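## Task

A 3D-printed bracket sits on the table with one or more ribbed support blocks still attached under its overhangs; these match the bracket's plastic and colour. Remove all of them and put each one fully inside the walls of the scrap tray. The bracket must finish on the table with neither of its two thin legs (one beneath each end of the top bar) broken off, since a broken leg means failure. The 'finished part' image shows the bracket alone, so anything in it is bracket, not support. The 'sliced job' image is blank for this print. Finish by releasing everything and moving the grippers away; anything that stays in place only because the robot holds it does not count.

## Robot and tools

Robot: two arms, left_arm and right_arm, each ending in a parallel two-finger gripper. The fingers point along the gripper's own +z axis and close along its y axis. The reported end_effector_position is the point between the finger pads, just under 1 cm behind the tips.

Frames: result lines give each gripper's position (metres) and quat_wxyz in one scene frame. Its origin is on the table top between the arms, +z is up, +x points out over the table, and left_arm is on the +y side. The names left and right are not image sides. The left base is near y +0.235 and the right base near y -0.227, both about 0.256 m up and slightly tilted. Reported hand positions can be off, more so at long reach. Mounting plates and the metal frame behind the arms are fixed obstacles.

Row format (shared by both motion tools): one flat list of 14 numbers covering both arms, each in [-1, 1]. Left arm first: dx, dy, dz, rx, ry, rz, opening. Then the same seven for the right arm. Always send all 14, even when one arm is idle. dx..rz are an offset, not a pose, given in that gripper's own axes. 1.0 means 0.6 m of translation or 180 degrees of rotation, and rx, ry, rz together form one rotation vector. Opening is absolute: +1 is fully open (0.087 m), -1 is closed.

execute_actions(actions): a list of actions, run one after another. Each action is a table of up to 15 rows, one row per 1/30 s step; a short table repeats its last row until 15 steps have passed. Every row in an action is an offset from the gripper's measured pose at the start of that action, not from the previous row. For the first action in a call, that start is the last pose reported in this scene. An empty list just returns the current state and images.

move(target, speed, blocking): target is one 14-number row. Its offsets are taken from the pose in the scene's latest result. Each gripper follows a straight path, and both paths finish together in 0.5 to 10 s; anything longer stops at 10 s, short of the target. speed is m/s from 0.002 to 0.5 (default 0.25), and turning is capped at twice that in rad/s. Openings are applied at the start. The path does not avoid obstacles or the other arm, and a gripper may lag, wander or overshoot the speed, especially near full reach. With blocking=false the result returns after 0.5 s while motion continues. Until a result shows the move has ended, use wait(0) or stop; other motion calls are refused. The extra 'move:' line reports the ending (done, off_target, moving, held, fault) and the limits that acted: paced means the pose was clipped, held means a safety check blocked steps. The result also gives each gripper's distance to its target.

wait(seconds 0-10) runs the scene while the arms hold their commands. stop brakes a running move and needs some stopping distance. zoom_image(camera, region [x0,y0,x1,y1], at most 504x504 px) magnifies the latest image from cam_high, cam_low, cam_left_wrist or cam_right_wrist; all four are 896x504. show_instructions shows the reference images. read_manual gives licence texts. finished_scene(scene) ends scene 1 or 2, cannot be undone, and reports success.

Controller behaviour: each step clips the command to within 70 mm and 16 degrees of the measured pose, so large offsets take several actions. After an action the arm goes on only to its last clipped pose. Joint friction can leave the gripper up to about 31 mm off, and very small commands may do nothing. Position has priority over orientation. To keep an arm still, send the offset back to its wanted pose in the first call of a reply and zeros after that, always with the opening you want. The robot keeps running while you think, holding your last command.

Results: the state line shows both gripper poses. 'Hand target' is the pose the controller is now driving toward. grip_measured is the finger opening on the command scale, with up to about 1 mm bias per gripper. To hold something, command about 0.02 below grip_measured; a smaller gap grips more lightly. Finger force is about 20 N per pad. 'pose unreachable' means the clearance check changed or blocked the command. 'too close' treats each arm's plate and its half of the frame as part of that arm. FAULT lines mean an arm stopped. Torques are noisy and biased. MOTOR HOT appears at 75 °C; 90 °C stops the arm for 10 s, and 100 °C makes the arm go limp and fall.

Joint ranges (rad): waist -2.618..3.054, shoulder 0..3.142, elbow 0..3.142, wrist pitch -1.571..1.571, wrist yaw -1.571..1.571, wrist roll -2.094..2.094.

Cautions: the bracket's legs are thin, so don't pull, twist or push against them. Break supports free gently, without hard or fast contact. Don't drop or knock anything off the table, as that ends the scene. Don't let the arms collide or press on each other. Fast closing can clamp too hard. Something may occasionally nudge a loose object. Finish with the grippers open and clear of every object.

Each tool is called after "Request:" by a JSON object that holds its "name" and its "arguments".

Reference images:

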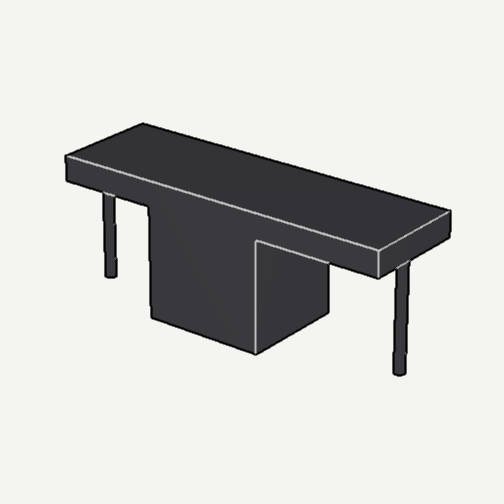

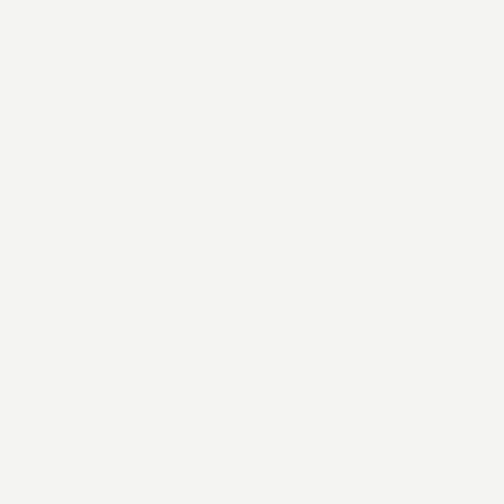

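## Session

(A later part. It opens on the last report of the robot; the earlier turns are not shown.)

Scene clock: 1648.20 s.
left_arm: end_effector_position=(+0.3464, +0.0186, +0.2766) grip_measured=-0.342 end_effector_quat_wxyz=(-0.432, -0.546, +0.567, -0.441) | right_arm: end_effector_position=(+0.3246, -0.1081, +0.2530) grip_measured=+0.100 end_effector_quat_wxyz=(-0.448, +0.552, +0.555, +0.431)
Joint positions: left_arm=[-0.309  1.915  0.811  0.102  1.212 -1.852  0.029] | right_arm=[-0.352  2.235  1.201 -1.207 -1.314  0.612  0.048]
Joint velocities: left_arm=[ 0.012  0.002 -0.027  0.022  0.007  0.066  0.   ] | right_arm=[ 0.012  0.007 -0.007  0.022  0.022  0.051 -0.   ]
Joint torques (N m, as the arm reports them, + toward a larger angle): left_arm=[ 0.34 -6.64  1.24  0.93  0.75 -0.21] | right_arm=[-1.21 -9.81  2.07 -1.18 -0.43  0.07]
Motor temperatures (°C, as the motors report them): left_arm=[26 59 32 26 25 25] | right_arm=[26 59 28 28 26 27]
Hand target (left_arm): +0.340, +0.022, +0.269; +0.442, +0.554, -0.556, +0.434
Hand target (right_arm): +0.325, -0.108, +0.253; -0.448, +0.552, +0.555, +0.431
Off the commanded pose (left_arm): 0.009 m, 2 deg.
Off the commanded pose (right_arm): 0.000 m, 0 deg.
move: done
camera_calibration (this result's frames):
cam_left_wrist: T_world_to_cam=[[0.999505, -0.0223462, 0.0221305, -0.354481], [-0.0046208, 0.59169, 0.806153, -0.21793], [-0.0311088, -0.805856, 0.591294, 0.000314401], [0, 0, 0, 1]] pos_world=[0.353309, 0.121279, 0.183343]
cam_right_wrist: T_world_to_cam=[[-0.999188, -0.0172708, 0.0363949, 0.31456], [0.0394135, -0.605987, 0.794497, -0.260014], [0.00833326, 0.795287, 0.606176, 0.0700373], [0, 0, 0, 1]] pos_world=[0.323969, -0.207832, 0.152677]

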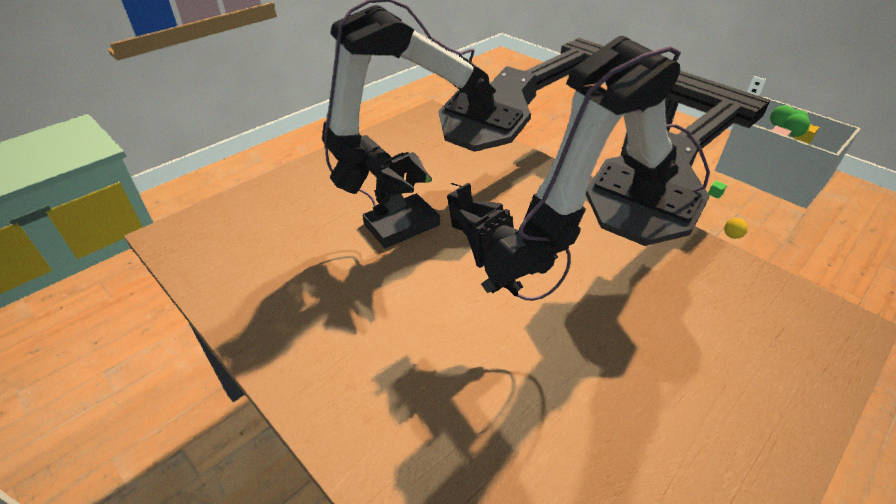

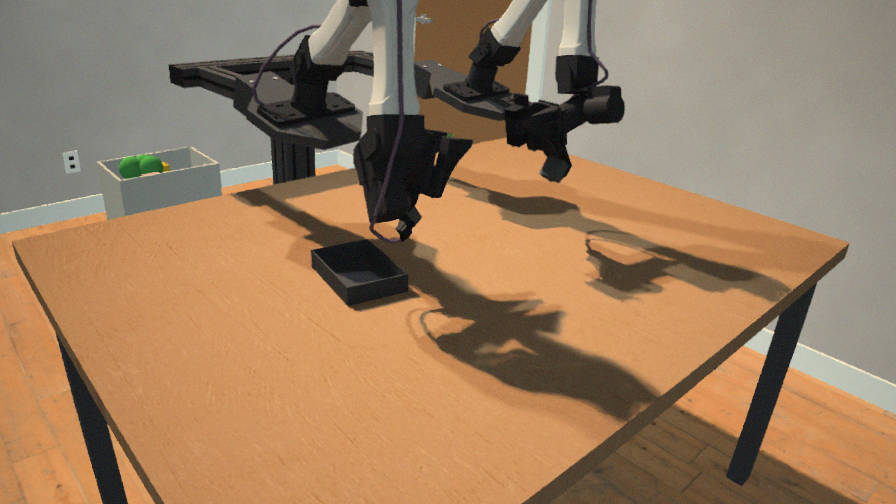

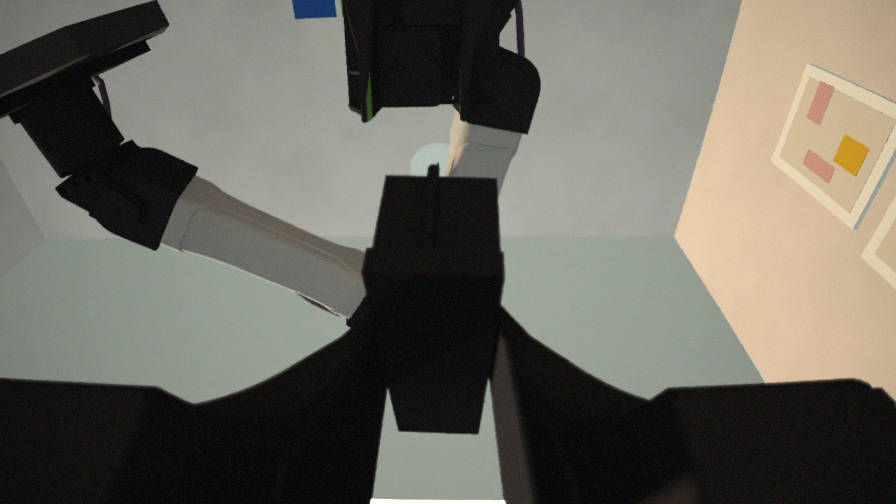

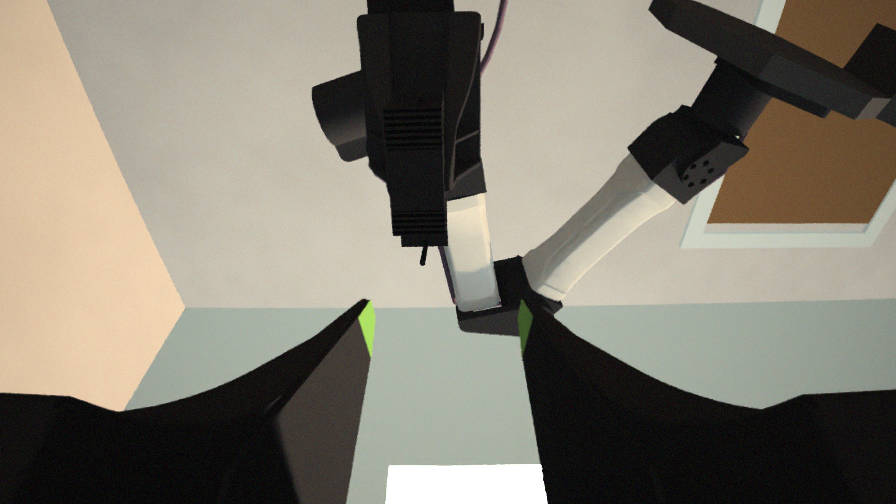

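Request:
{"name": "move", "arguments": {"target": [0,0,0,0,0,0,-0.37,0.0157,0.0267,0.155,0,0,0,0.4], "speed": 0.06}}

Scene clock: 1679.50 s.
left_arm: end_effector_position=(+0.3472, +0.0186, +0.2772) grip_measured=-0.342 end_effector_quat_wxyz=(-0.431, -0.545, +0.567, -0.443) | right_arm: end_effector_position=(+0.3455, -0.0182, +0.2405) grip_measured=+0.400 end_effector_quat_wxyz=(-0.446, +0.551, +0.555, +0.436)
Joint positions: left_arm=[-0.309  1.915  0.81   0.112  1.214 -1.858  0.029] | right_arm=[-0.068  2.063  0.87   0.196 -1.339  1.877  0.061]
Joint velocities: left_arm=[-0.012 -0.007 -0.007 -0.066 -0.051  0.007  0.   ] | right_arm=[ 0.007 -0.007 -0.022  0.139  0.022  0.066  0.   ]
Joint torques (N m, as the arm reports them, + toward a larger angle): left_arm=[-0.6  -8.21  3.47  0.71  0.59 -0.12] | right_arm=[  0.53 -10.55   0.64   0.78  -0.56   0.13]
Motor temperatures (°C, as the motors report them): left_arm=[25 54 31 27 26 25] | right_arm=[26 58 28 29 26 27]
Hand target (left_arm): +0.346, +0.019, +0.277; +0.432, +0.546, -0.567, +0.441
Hand target (right_arm): +0.340, -0.015, +0.240; -0.447, +0.554, +0.555, +0.431
Off the commanded pose (left_arm): 0.001 m, 0 deg.
Off the commanded pose (right_arm): 0.007 m, 1 deg.
move: done
camera_calibration (this result's frames):
cam_left_wrist: T_world_to_cam=[[0.999486, -0.0202845, 0.0248051, -0.356102], [-0.00792204, 0.593661, 0.804676, -0.216828], [-0.0310483, -0.804459, 0.593196, -0.000605764], [0, 0, 0, 1]] pos_world=[0.354183, 0.121011, 0.183669]
cam_right_wrist: T_world_to_cam=[[-0.999554, -0.0129704, 0.026912, 0.339936], [0.0292387, -0.609595, 0.792174, -0.192404], [0.00613063, 0.792607, 0.609702, 0.00580097], [0, 0, 0, 1]] pos_world=[0.345375, -0.117477, 0.139732]

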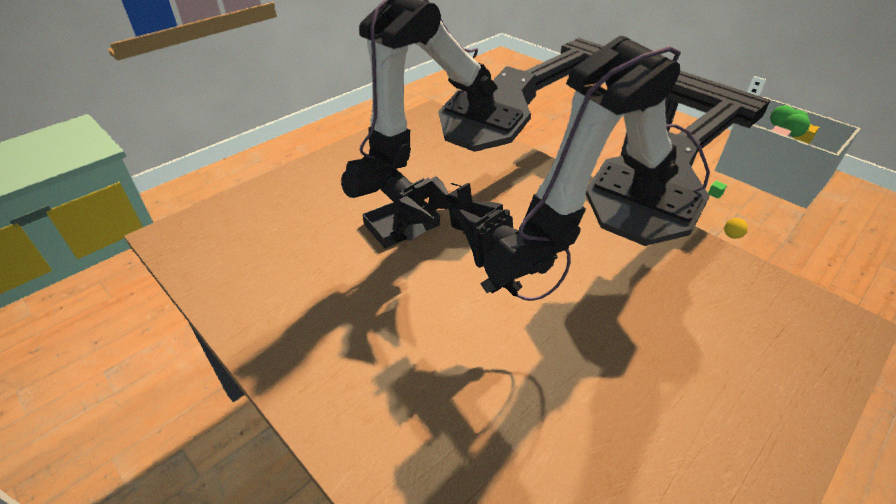

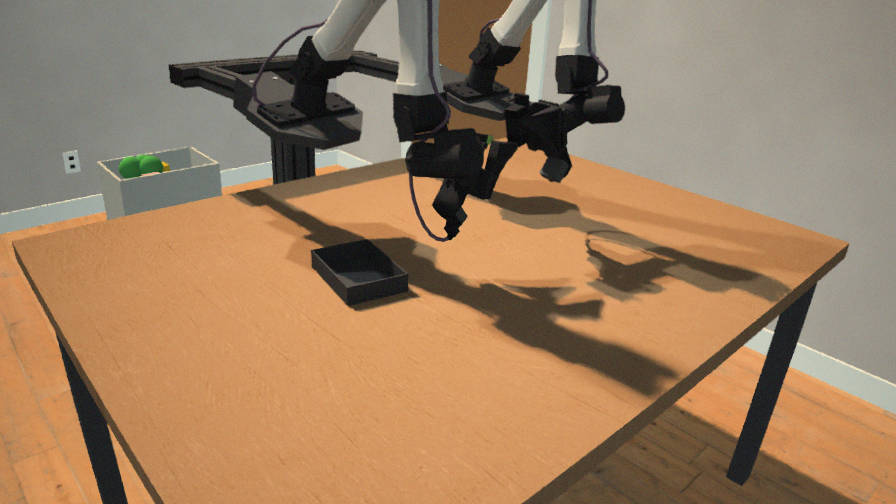

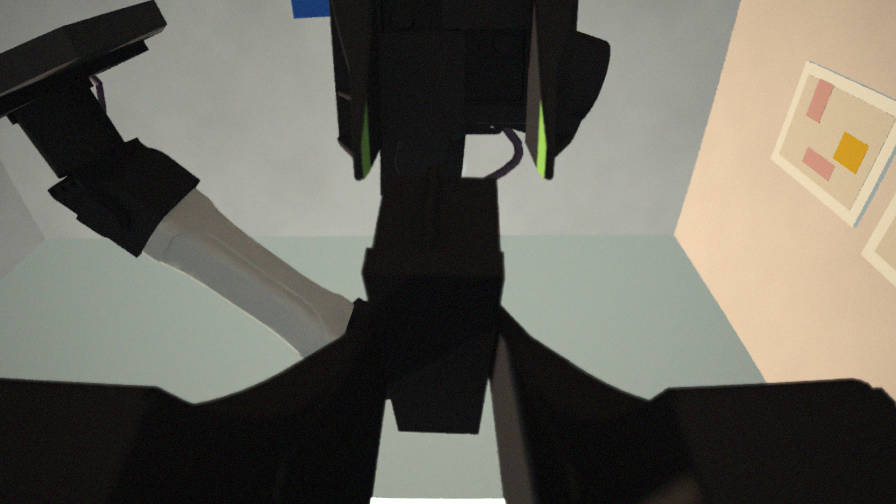

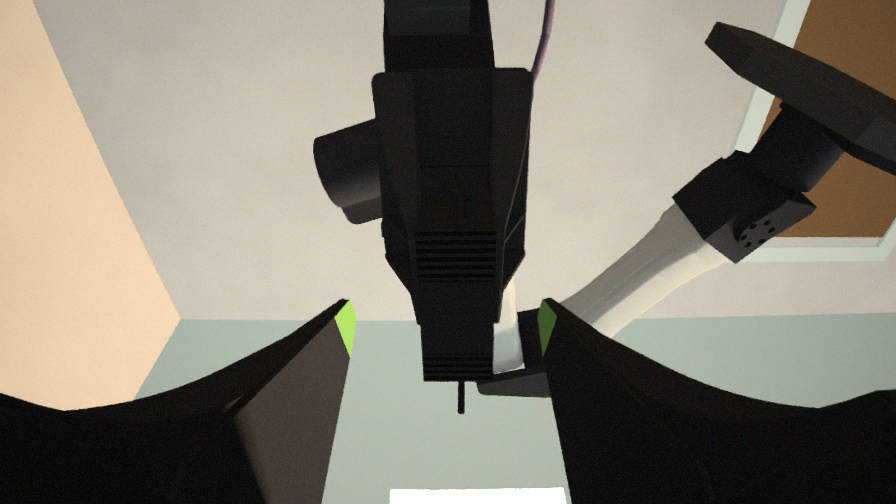

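Request:
{"name": "zoom_image", "arguments": {"camera": "cam_right_wrist", "region": [330, 180, 582, 432]}}

Region (330, 180, 582, 432) of cam_right_wrist's 896x504 image, scaled by 2.000, with more detail than that image has.

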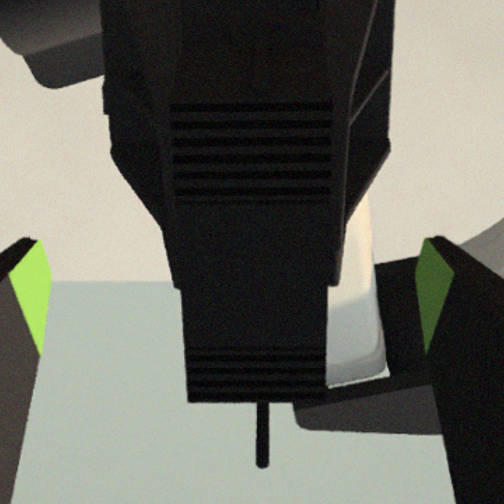

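Request:
{"name": "move", "arguments": {"target": [0,0,0,0,0,0,-0.37,0.010,-0.012,0.045,0,0,0,0.4], "speed": 0.03}}

Scene clock: 1689.07 s.
left_arm: end_effector_position=(+0.3472, +0.0186, +0.2772) grip_measured=-0.342 end_effector_quat_wxyz=(-0.431, -0.545, +0.567, -0.443) | right_arm: end_effector_position=(+0.3465, +0.0070, +0.2454) grip_measured=+0.400 end_effector_quat_wxyz=(-0.440, +0.542, +0.561, +0.445)
Joint positions: left_arm=[-0.309  1.915  0.81   0.112  1.214 -1.858  0.029] | right_arm=[ 0.007  2.063  0.82   0.493 -1.295  2.1    0.061]
Joint velocities: left_arm=[-0.002 -0.002 -0.007 -0.037 -0.007  0.007  0.   ] | right_arm=[ 0.002  0.007 -0.017  0.037  0.022 -0.007 -0.   ]
Joint torques (N m, as the arm reports them, + toward a larger angle): left_arm=[-0.63 -8.24  3.47  0.8   0.59 -0.17] | right_arm=[ 0.72 -9.28  0.5   1.13 -0.49  0.09]
Motor temperatures (°C, as the motors report them): left_arm=[25 54 31 27 26 25] | right_arm=[26 59 28 29 26 27]
Hand target (left_arm): +0.347, +0.019, +0.277; +0.431, +0.545, -0.567, +0.443
Hand target (right_arm): +0.338, +0.009, +0.241; -0.446, +0.550, +0.557, +0.435
Off the commanded pose (left_arm): 0.000 m, 0 deg.
Off the commanded pose (right_arm): 0.010 m, 2 deg.
joint sent to its limit (right arm) — the command would take joint 6 (wrist roll) past its upper limit, so that joint was sent only as far as its limit.
move: done
camera_calibration (this result's frames):
cam_left_wrist: T_world_to_cam=[[0.999486, -0.0202845, 0.0248051, -0.356102], [-0.00792204, 0.593661, 0.804676, -0.216828], [-0.0310483, -0.804459, 0.593196, -0.000605764], [0, 0, 0, 1]] pos_world=[0.354183, 0.121011, 0.183669]
cam_right_wrist: T_world_to_cam=[[-0.999871, -0.0158974, -0.00246299, 0.348466], [0.00784334, -0.615418, 0.788162, -0.172531], [-0.0140455, 0.788041, 0.615463, -0.0115638], [0, 0, 0, 1]] pos_world=[0.349612, -0.0915264, 0.143958]

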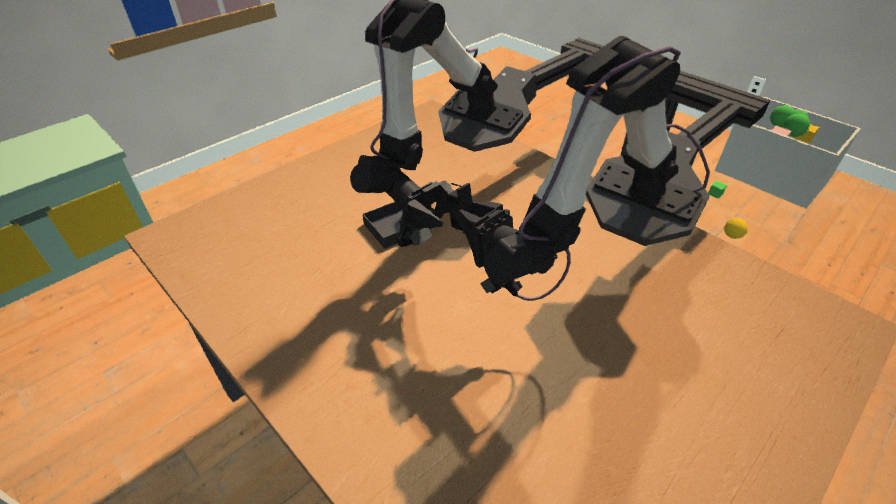

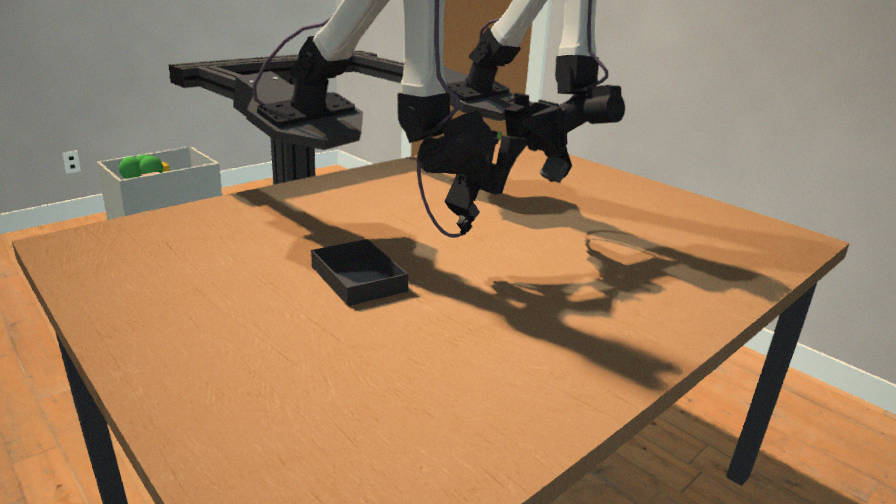

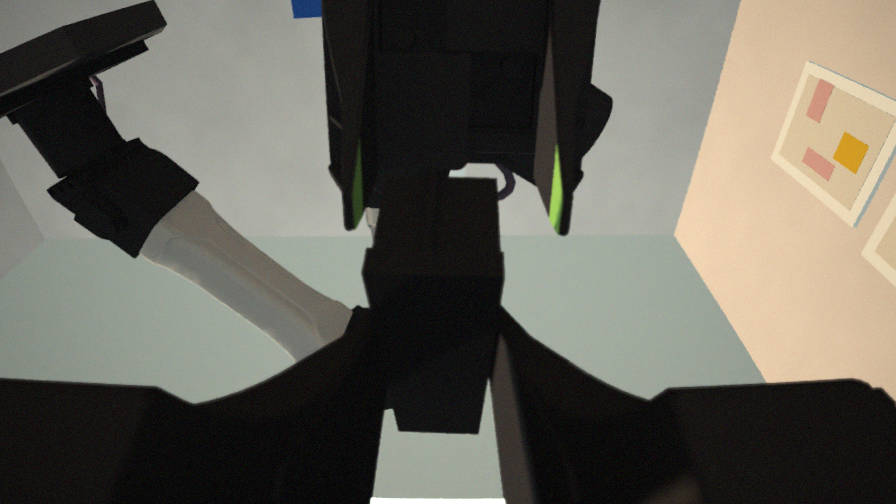

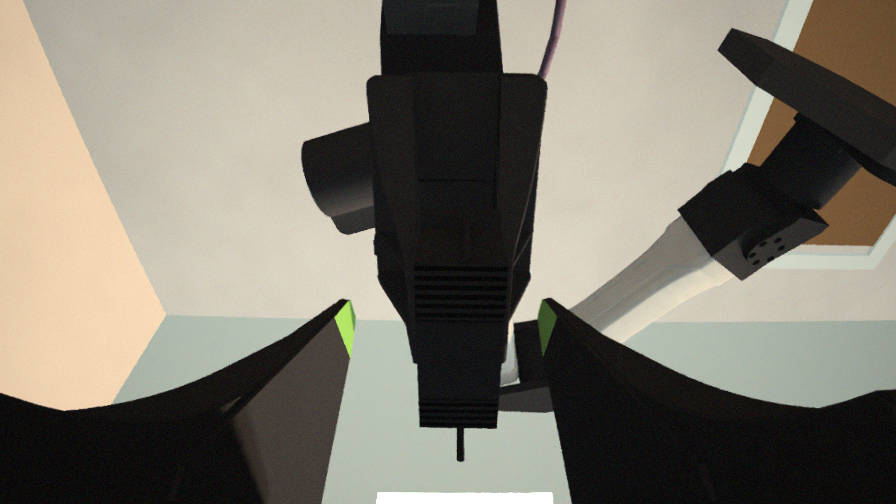

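Request:
{"name": "zoom_image", "arguments": {"camera": "cam_right_wrist", "region": [330, 220, 582, 472]}}

Region (330, 220, 582, 472) of cam_right_wrist's 896x504 image, scaled by 2.000, with more detail than that image has.

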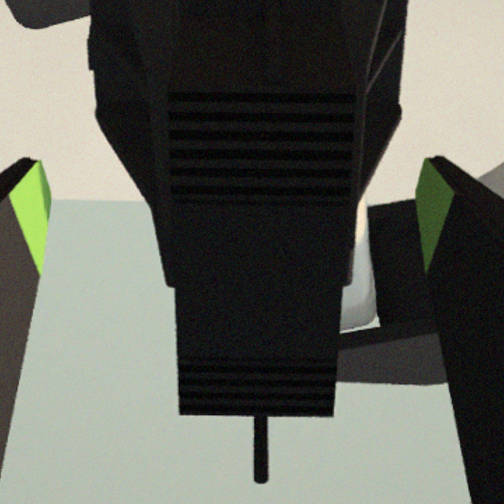

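Request:
{"name": "move", "arguments": {"target": [0.0217,-0.0133,0.0317,0,0,0,-0.37,0,0,0,0,0,0,0.4], "speed": 0.02}}

Scene clock: 1712.03 s.
left_arm: end_effector_position=(+0.3524, +0.0002, +0.2823) grip_measured=-0.342 end_effector_quat_wxyz=(-0.438, -0.550, +0.561, -0.437) | right_arm: end_effector_position=(+0.3469, +0.0070, +0.2455) grip_measured=+0.400 end_effector_quat_wxyz=(-0.440, +0.542, +0.561, +0.446)
Joint positions: left_arm=[-0.366  1.915  0.81   0.22   1.183 -1.997  0.029] | right_arm=[ 0.007  2.063  0.82   0.496 -1.294  2.103  0.061]
Joint velocities: left_arm=[ 0.007  0.002  0.012 -0.066 -0.066 -0.051  0.001] | right_arm=[-0.002 -0.002  0.002  0.051 -0.037  0.007 -0.001]
Joint torques (N m, as the arm reports them, + toward a larger angle): left_arm=[-1.85 -8.88  4.07  1.07  0.51 -0.23] | right_arm=[-0.19 -9.56  2.87  0.99 -0.64  0.02]
Motor temperatures (°C, as the motors report them): left_arm=[25 54 31 27 26 25] | right_arm=[26 58 27 29 26 27]
Hand target (left_arm): +0.355, -0.003, +0.286; +0.432, +0.545, -0.566, +0.443
Hand target (right_arm): +0.346, +0.007, +0.245; -0.440, +0.542, +0.561, +0.445
Off the commanded pose (left_arm): 0.005 m, 1 deg.
Off the commanded pose (right_arm): 0.000 m, 0 deg.
move: done
camera_calibration (this result's frames):
cam_left_wrist: T_world_to_cam=[[0.999816, -0.0189141, 0.00311742, -0.355731], [0.00874573, 0.594795, 0.80383, -0.215659], [-0.0170579, -0.803655, 0.594851, -0.0236373], [0, 0, 0, 1]] pos_world=[0.357148, 0.102548, 0.188523]
cam_right_wrist: T_world_to_cam=[[-0.999884, -0.0148657, -0.00333851, 0.349079], [0.00651616, -0.61531, 0.788259, -0.172157], [-0.0137722, 0.788145, 0.615335, -0.011712], [0, 0, 0, 1]] pos_world=[0.349999, -0.0915099, 0.144077]

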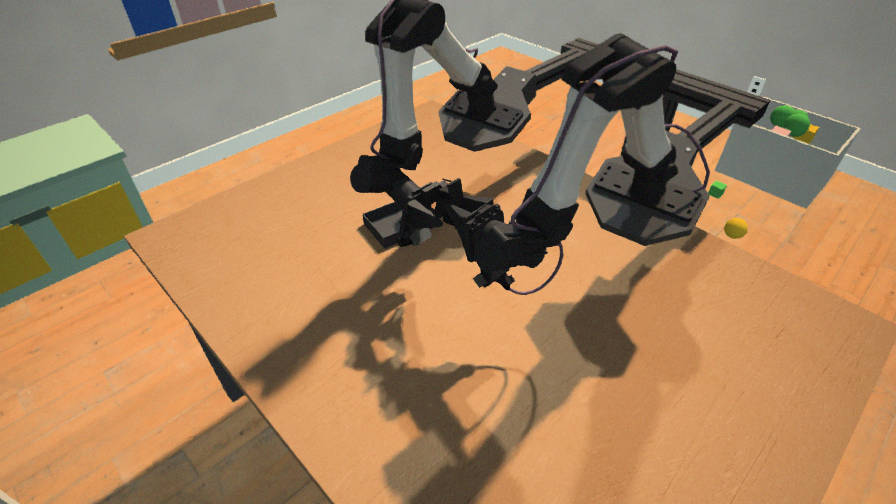

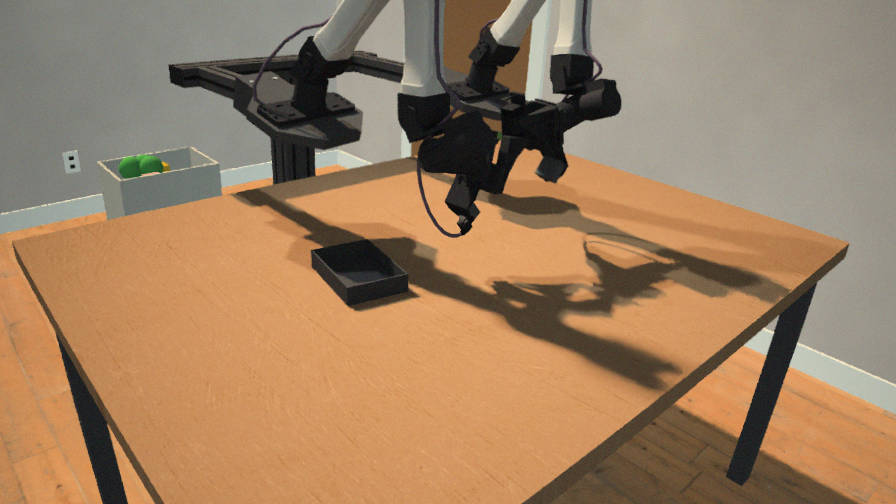

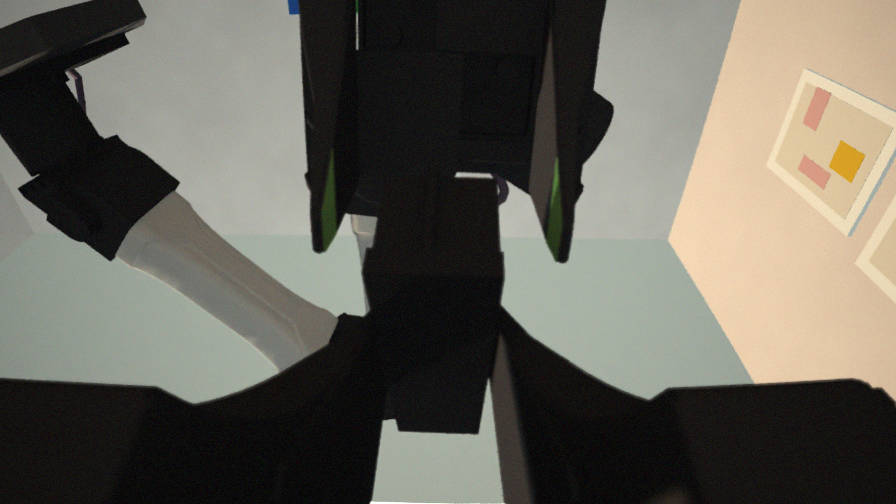

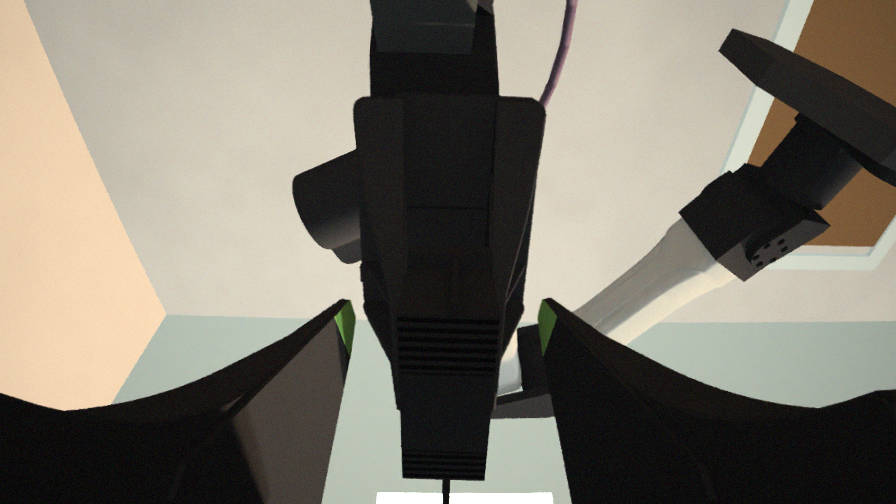

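Request:
{"name": "zoom_image", "arguments": {"camera": "cam_right_wrist", "region": [320, 252, 572, 504]}}

Request:
{"name": "zoom_image", "arguments": {"camera": "cam_left_wrist", "region": [290, 120, 590, 320]}}

Region (320, 252, 572, 504) of cam_right_wrist's 896x504 image, scaled by 2.000, with more detail than that image has.

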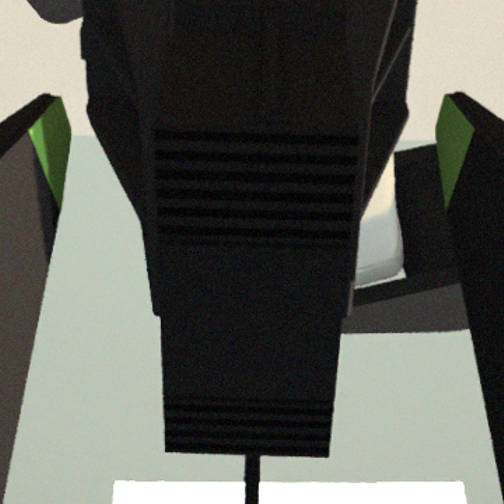

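Region (290, 120, 590, 320) of cam_left_wrist's 896x504 image, scaled by 1.680, with more detail than that image has.

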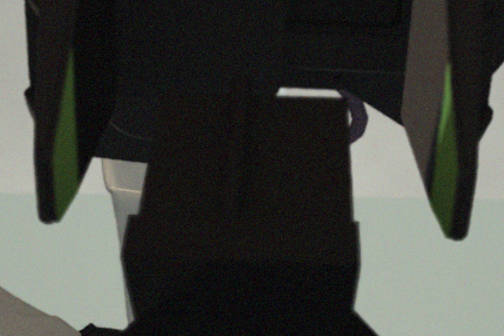

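Request:
{"name": "move", "arguments": {"target": [0.016,0,0.002,0,0,0,-0.37,0,0,0,0,0,0,0.4], "speed": 0.01}}

Scene clock: 1720.33 s.
left_arm: end_effector_position=(+0.3555, +0.0005, +0.2881) grip_measured=-0.342 end_effector_quat_wxyz=(-0.436, -0.551, +0.559, -0.440) | right_arm: end_effector_position=(+0.3469, +0.0070, +0.2455) grip_measured=+0.400 end_effector_quat_wxyz=(-0.440, +0.542, +0.561, +0.446)
Joint positions: left_arm=[-0.366  1.897  0.81   0.224  1.182 -2.018  0.029] | right_arm=[ 0.007  2.063  0.82   0.496 -1.294  2.103  0.061]
Joint velocities: left_arm=[-0.007 -0.002  0.002 -0.022  0.022 -0.11  -0.001] | right_arm=[-0.022  0.002 -0.022  0.066  0.051  0.007 -0.   ]
Joint torques (N m, as the arm reports them, + toward a larger angle): left_arm=[-2.2  -9.25  3.28  0.92  0.49 -0.21] | right_arm=[-0.12 -9.61  2.86  1.01 -0.62  0.03]
Motor temperatures (°C, as the motors report them): left_arm=[25 54 31 27 26 25] | right_arm=[26 57 27 29 26 27]
Hand target (left_arm): +0.352, -0.003, +0.291; +0.438, +0.550, -0.561, +0.438
Hand target (right_arm): +0.347, +0.007, +0.246; -0.440, +0.542, +0.561, +0.446
Off the commanded pose (left_arm): 0.006 m, 0 deg.
Off the commanded pose (right_arm): 0.000 m, 0 deg.
move: done
camera_calibration (this result's frames):
cam_left_wrist: T_world_to_cam=[[0.999932, -0.0108515, 0.00419207, -0.359236], [0.00310999, 0.596603, 0.802531, -0.218151], [-0.0112097, -0.802463, 0.596596, -0.0293377], [0, 0, 0, 1]] pos_world=[0.359561, 0.102709, 0.194082]
cam_right_wrist: T_world_to_cam=[[-0.999884, -0.0148657, -0.00333851, 0.349079], [0.00651616, -0.61531, 0.788259, -0.172157], [-0.0137722, 0.788145, 0.615335, -0.011712], [0, 0, 0, 1]] pos_world=[0.349999, -0.0915099, 0.144077]

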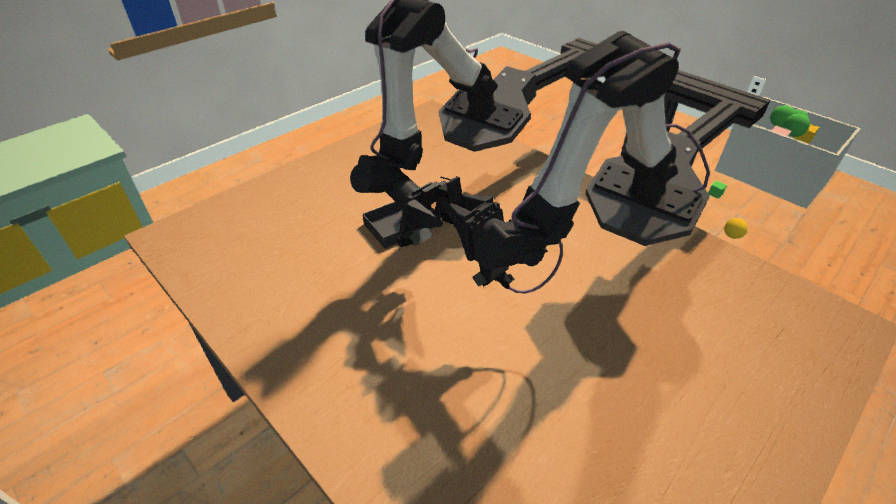

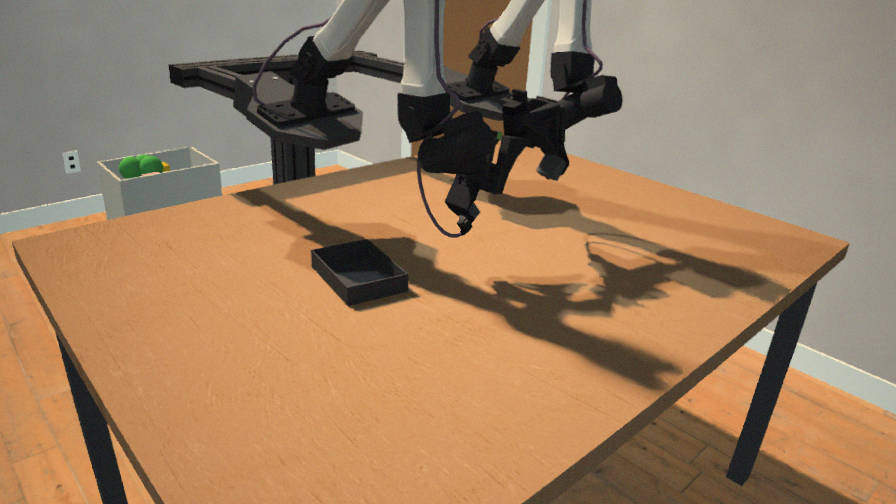

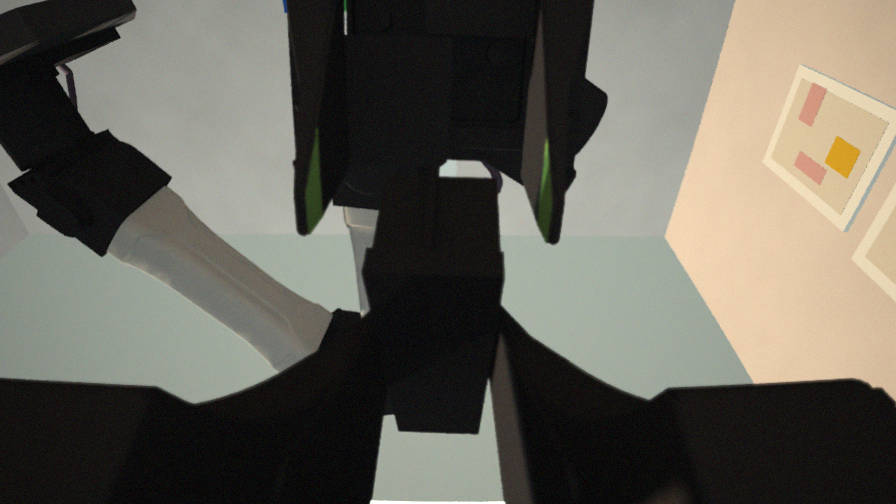

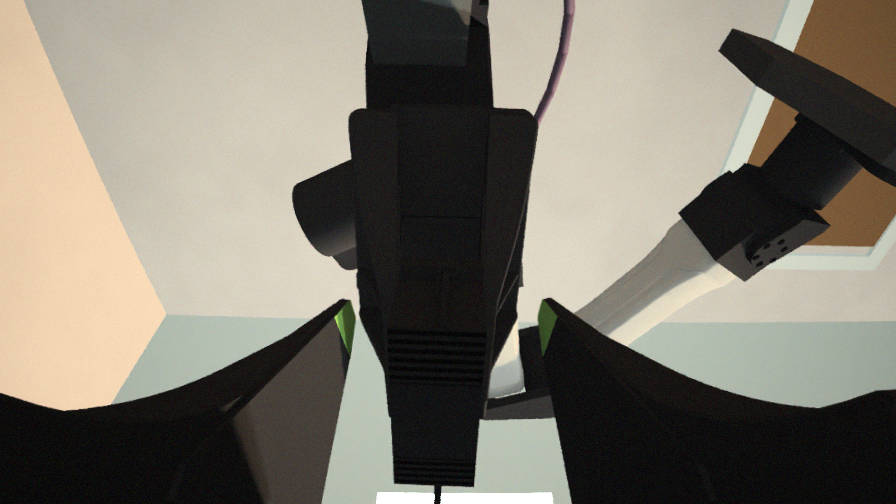

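Request:
{"name": "execute_actions", "arguments": {"actions": [[[0,0,0,0,0,0,-0.37,0,0,0,0,0,0,0.3],[0,0,0,0,0,0,-0.37,0,0,0,0,0,0,0.2],[0,0,0,0,0,0,-0.37,0,0,0,0,0,0,0.1],[0,0,0,0,0,0,-0.37,0,0,0,0,0,0,0.0],[0,0,0,0,0,0,-0.37,0,0,0,0,0,0,-0.06],[0,0,0,0,0,0,-0.37,0,0,0,0,0,0,-0.11],[0,0,0,0,0,0,-0.37,0,0,0,0,0,0,-0.15],[0,0,0,0,0,0,-0.37,0,0,0,0,0,0,-0.17],[0,0,0,0,0,0,-0.37,0,0,0,0,0,0,-0.19],[0,0,0,0,0,0,-0.37,0,0,0,0,0,0,-0.21],[0,0,0,0,0,0,-0.37,0,0,0,0,0,0,-0.225],[0,0,0,0,0,0,-0.37,0,0,0,0,0,0,-0.24],[0,0,0,0,0,0,-0.37,0,0,0,0,0,0,-0.255],[0,0,0,0,0,0,-0.37,0,0,0,0,0,0,-0.27],[0,0,0,0,0,0,-0.37,0,0,0,0,0,0,-0.28]],[[0,0,0,0,0,0,-0.37,0,0,0,0,0,0,-0.29],[0,0,0,0,0,0,-0.37,0,0,0,0,0,0,-0.30],[0,0,0,0,0,0,-0.37,0,0,0,0,0,0,-0.31],[0,0,0,0,0,0,-0.37,0,0,0,0,0,0,-0.32],[0,0,0,0,0,0,-0.37,0,0,0,0,0,0,-0.33],[0,0,0,0,0,0,-0.37,0,0,0,0,0,0,-0.34],[0,0,0,0,0,0,-0.37,0,0,0,0,0,0,-0.35],[0,0,0,0,0,0,-0.37,0,0,0,0,0,0,-0.36]]]}}

Scene clock: 1730.70 s.
left_arm: end_effector_position=(+0.3547, +0.0006, +0.2878) grip_measured=-0.342 end_effector_quat_wxyz=(-0.439, -0.553, +0.557, -0.437) | right_arm: end_effector_position=(+0.3479, +0.0071, +0.2450) grip_measured=-0.325 end_effector_quat_wxyz=(-0.437, +0.543, +0.561, +0.446)
Joint positions: left_arm=[-0.366  1.897  0.81   0.215  1.183 -2.019  0.029] | right_arm=[ 0.007  2.063  0.82   0.501 -1.289  2.106  0.03 ]
Joint velocities: left_arm=[ 0.012 -0.007  0.037  0.007  0.066  0.007 -0.   ] | right_arm=[ 0.002 -0.002 -0.007  0.066 -0.037  0.007  0.   ]
Joint torques (N m, as the arm reports them, + toward a larger angle): left_arm=[-0.82 -8.3   3.84  0.97  0.59 -0.14] | right_arm=[-0.2  -9.5   2.82  1.01 -0.64  0.01]
Motor temperatures (°C, as the motors report them): left_arm=[26 54 31 28 26 25] | right_arm=[26 57 27 29 26 27]
Hand target (left_arm): +0.355, +0.001, +0.288; +0.438, +0.552, -0.558, +0.438
Hand target (right_arm): +0.348, +0.007, +0.245; -0.438, +0.543, +0.561, +0.446
Off the commanded pose (left_arm): 0.000 m, 0 deg.
Off the commanded pose (right_arm): 0.000 m, 0 deg.
camera_calibration (this result's frames):
cam_left_wrist: T_world_to_cam=[[0.999912, -0.0122959, -0.00492427, -0.355781], [0.0112878, 0.596547, 0.802499, -0.220866], [-0.00692988, -0.802484, 0.596634, -0.0306629], [0, 0, 0, 1]] pos_world=[0.35803, 0.102776, 0.193787]
cam_right_wrist: T_world_to_cam=[[-0.99992, -0.0111671, -0.00590536, 0.350668], [0.00216545, -0.612084, 0.79079, -0.170814], [-0.0124454, 0.790714, 0.612059, -0.0110835], [0, 0, 0, 1]] pos_world=[0.350872, -0.0918727, 0.143933]

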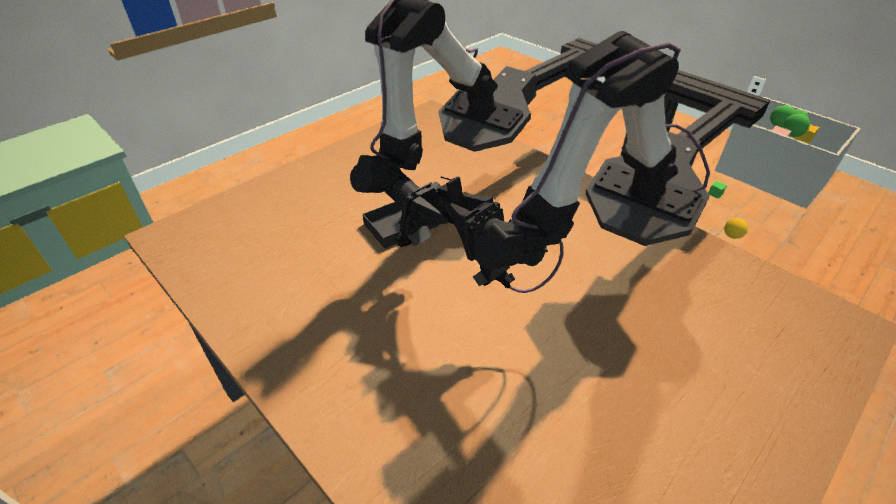

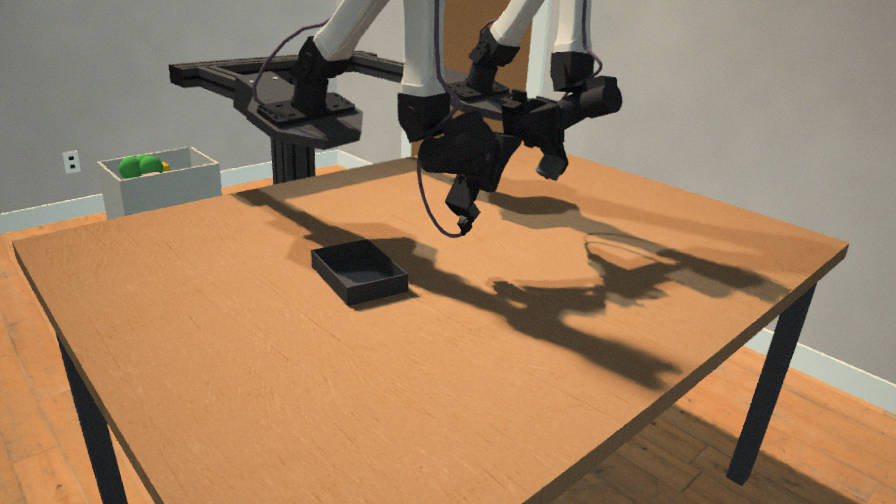

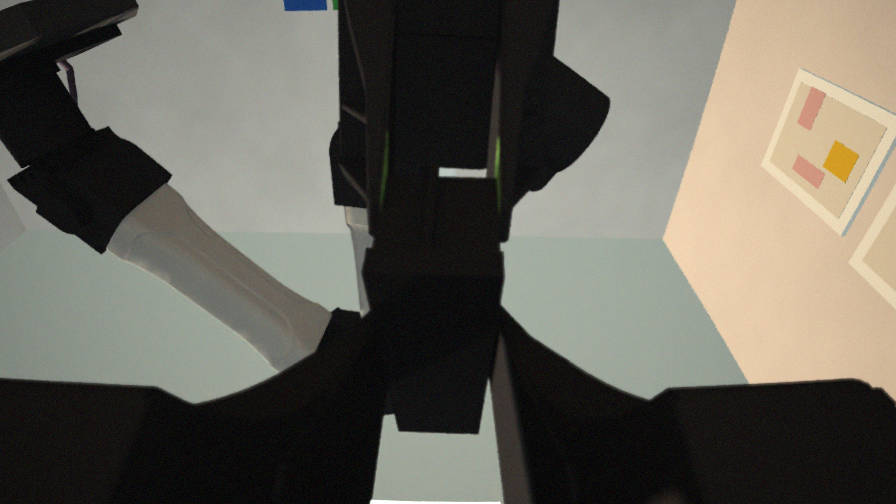

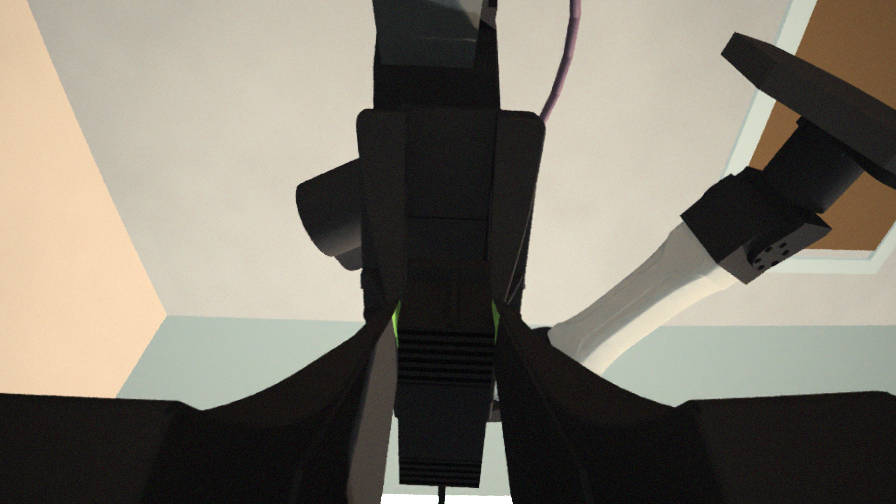

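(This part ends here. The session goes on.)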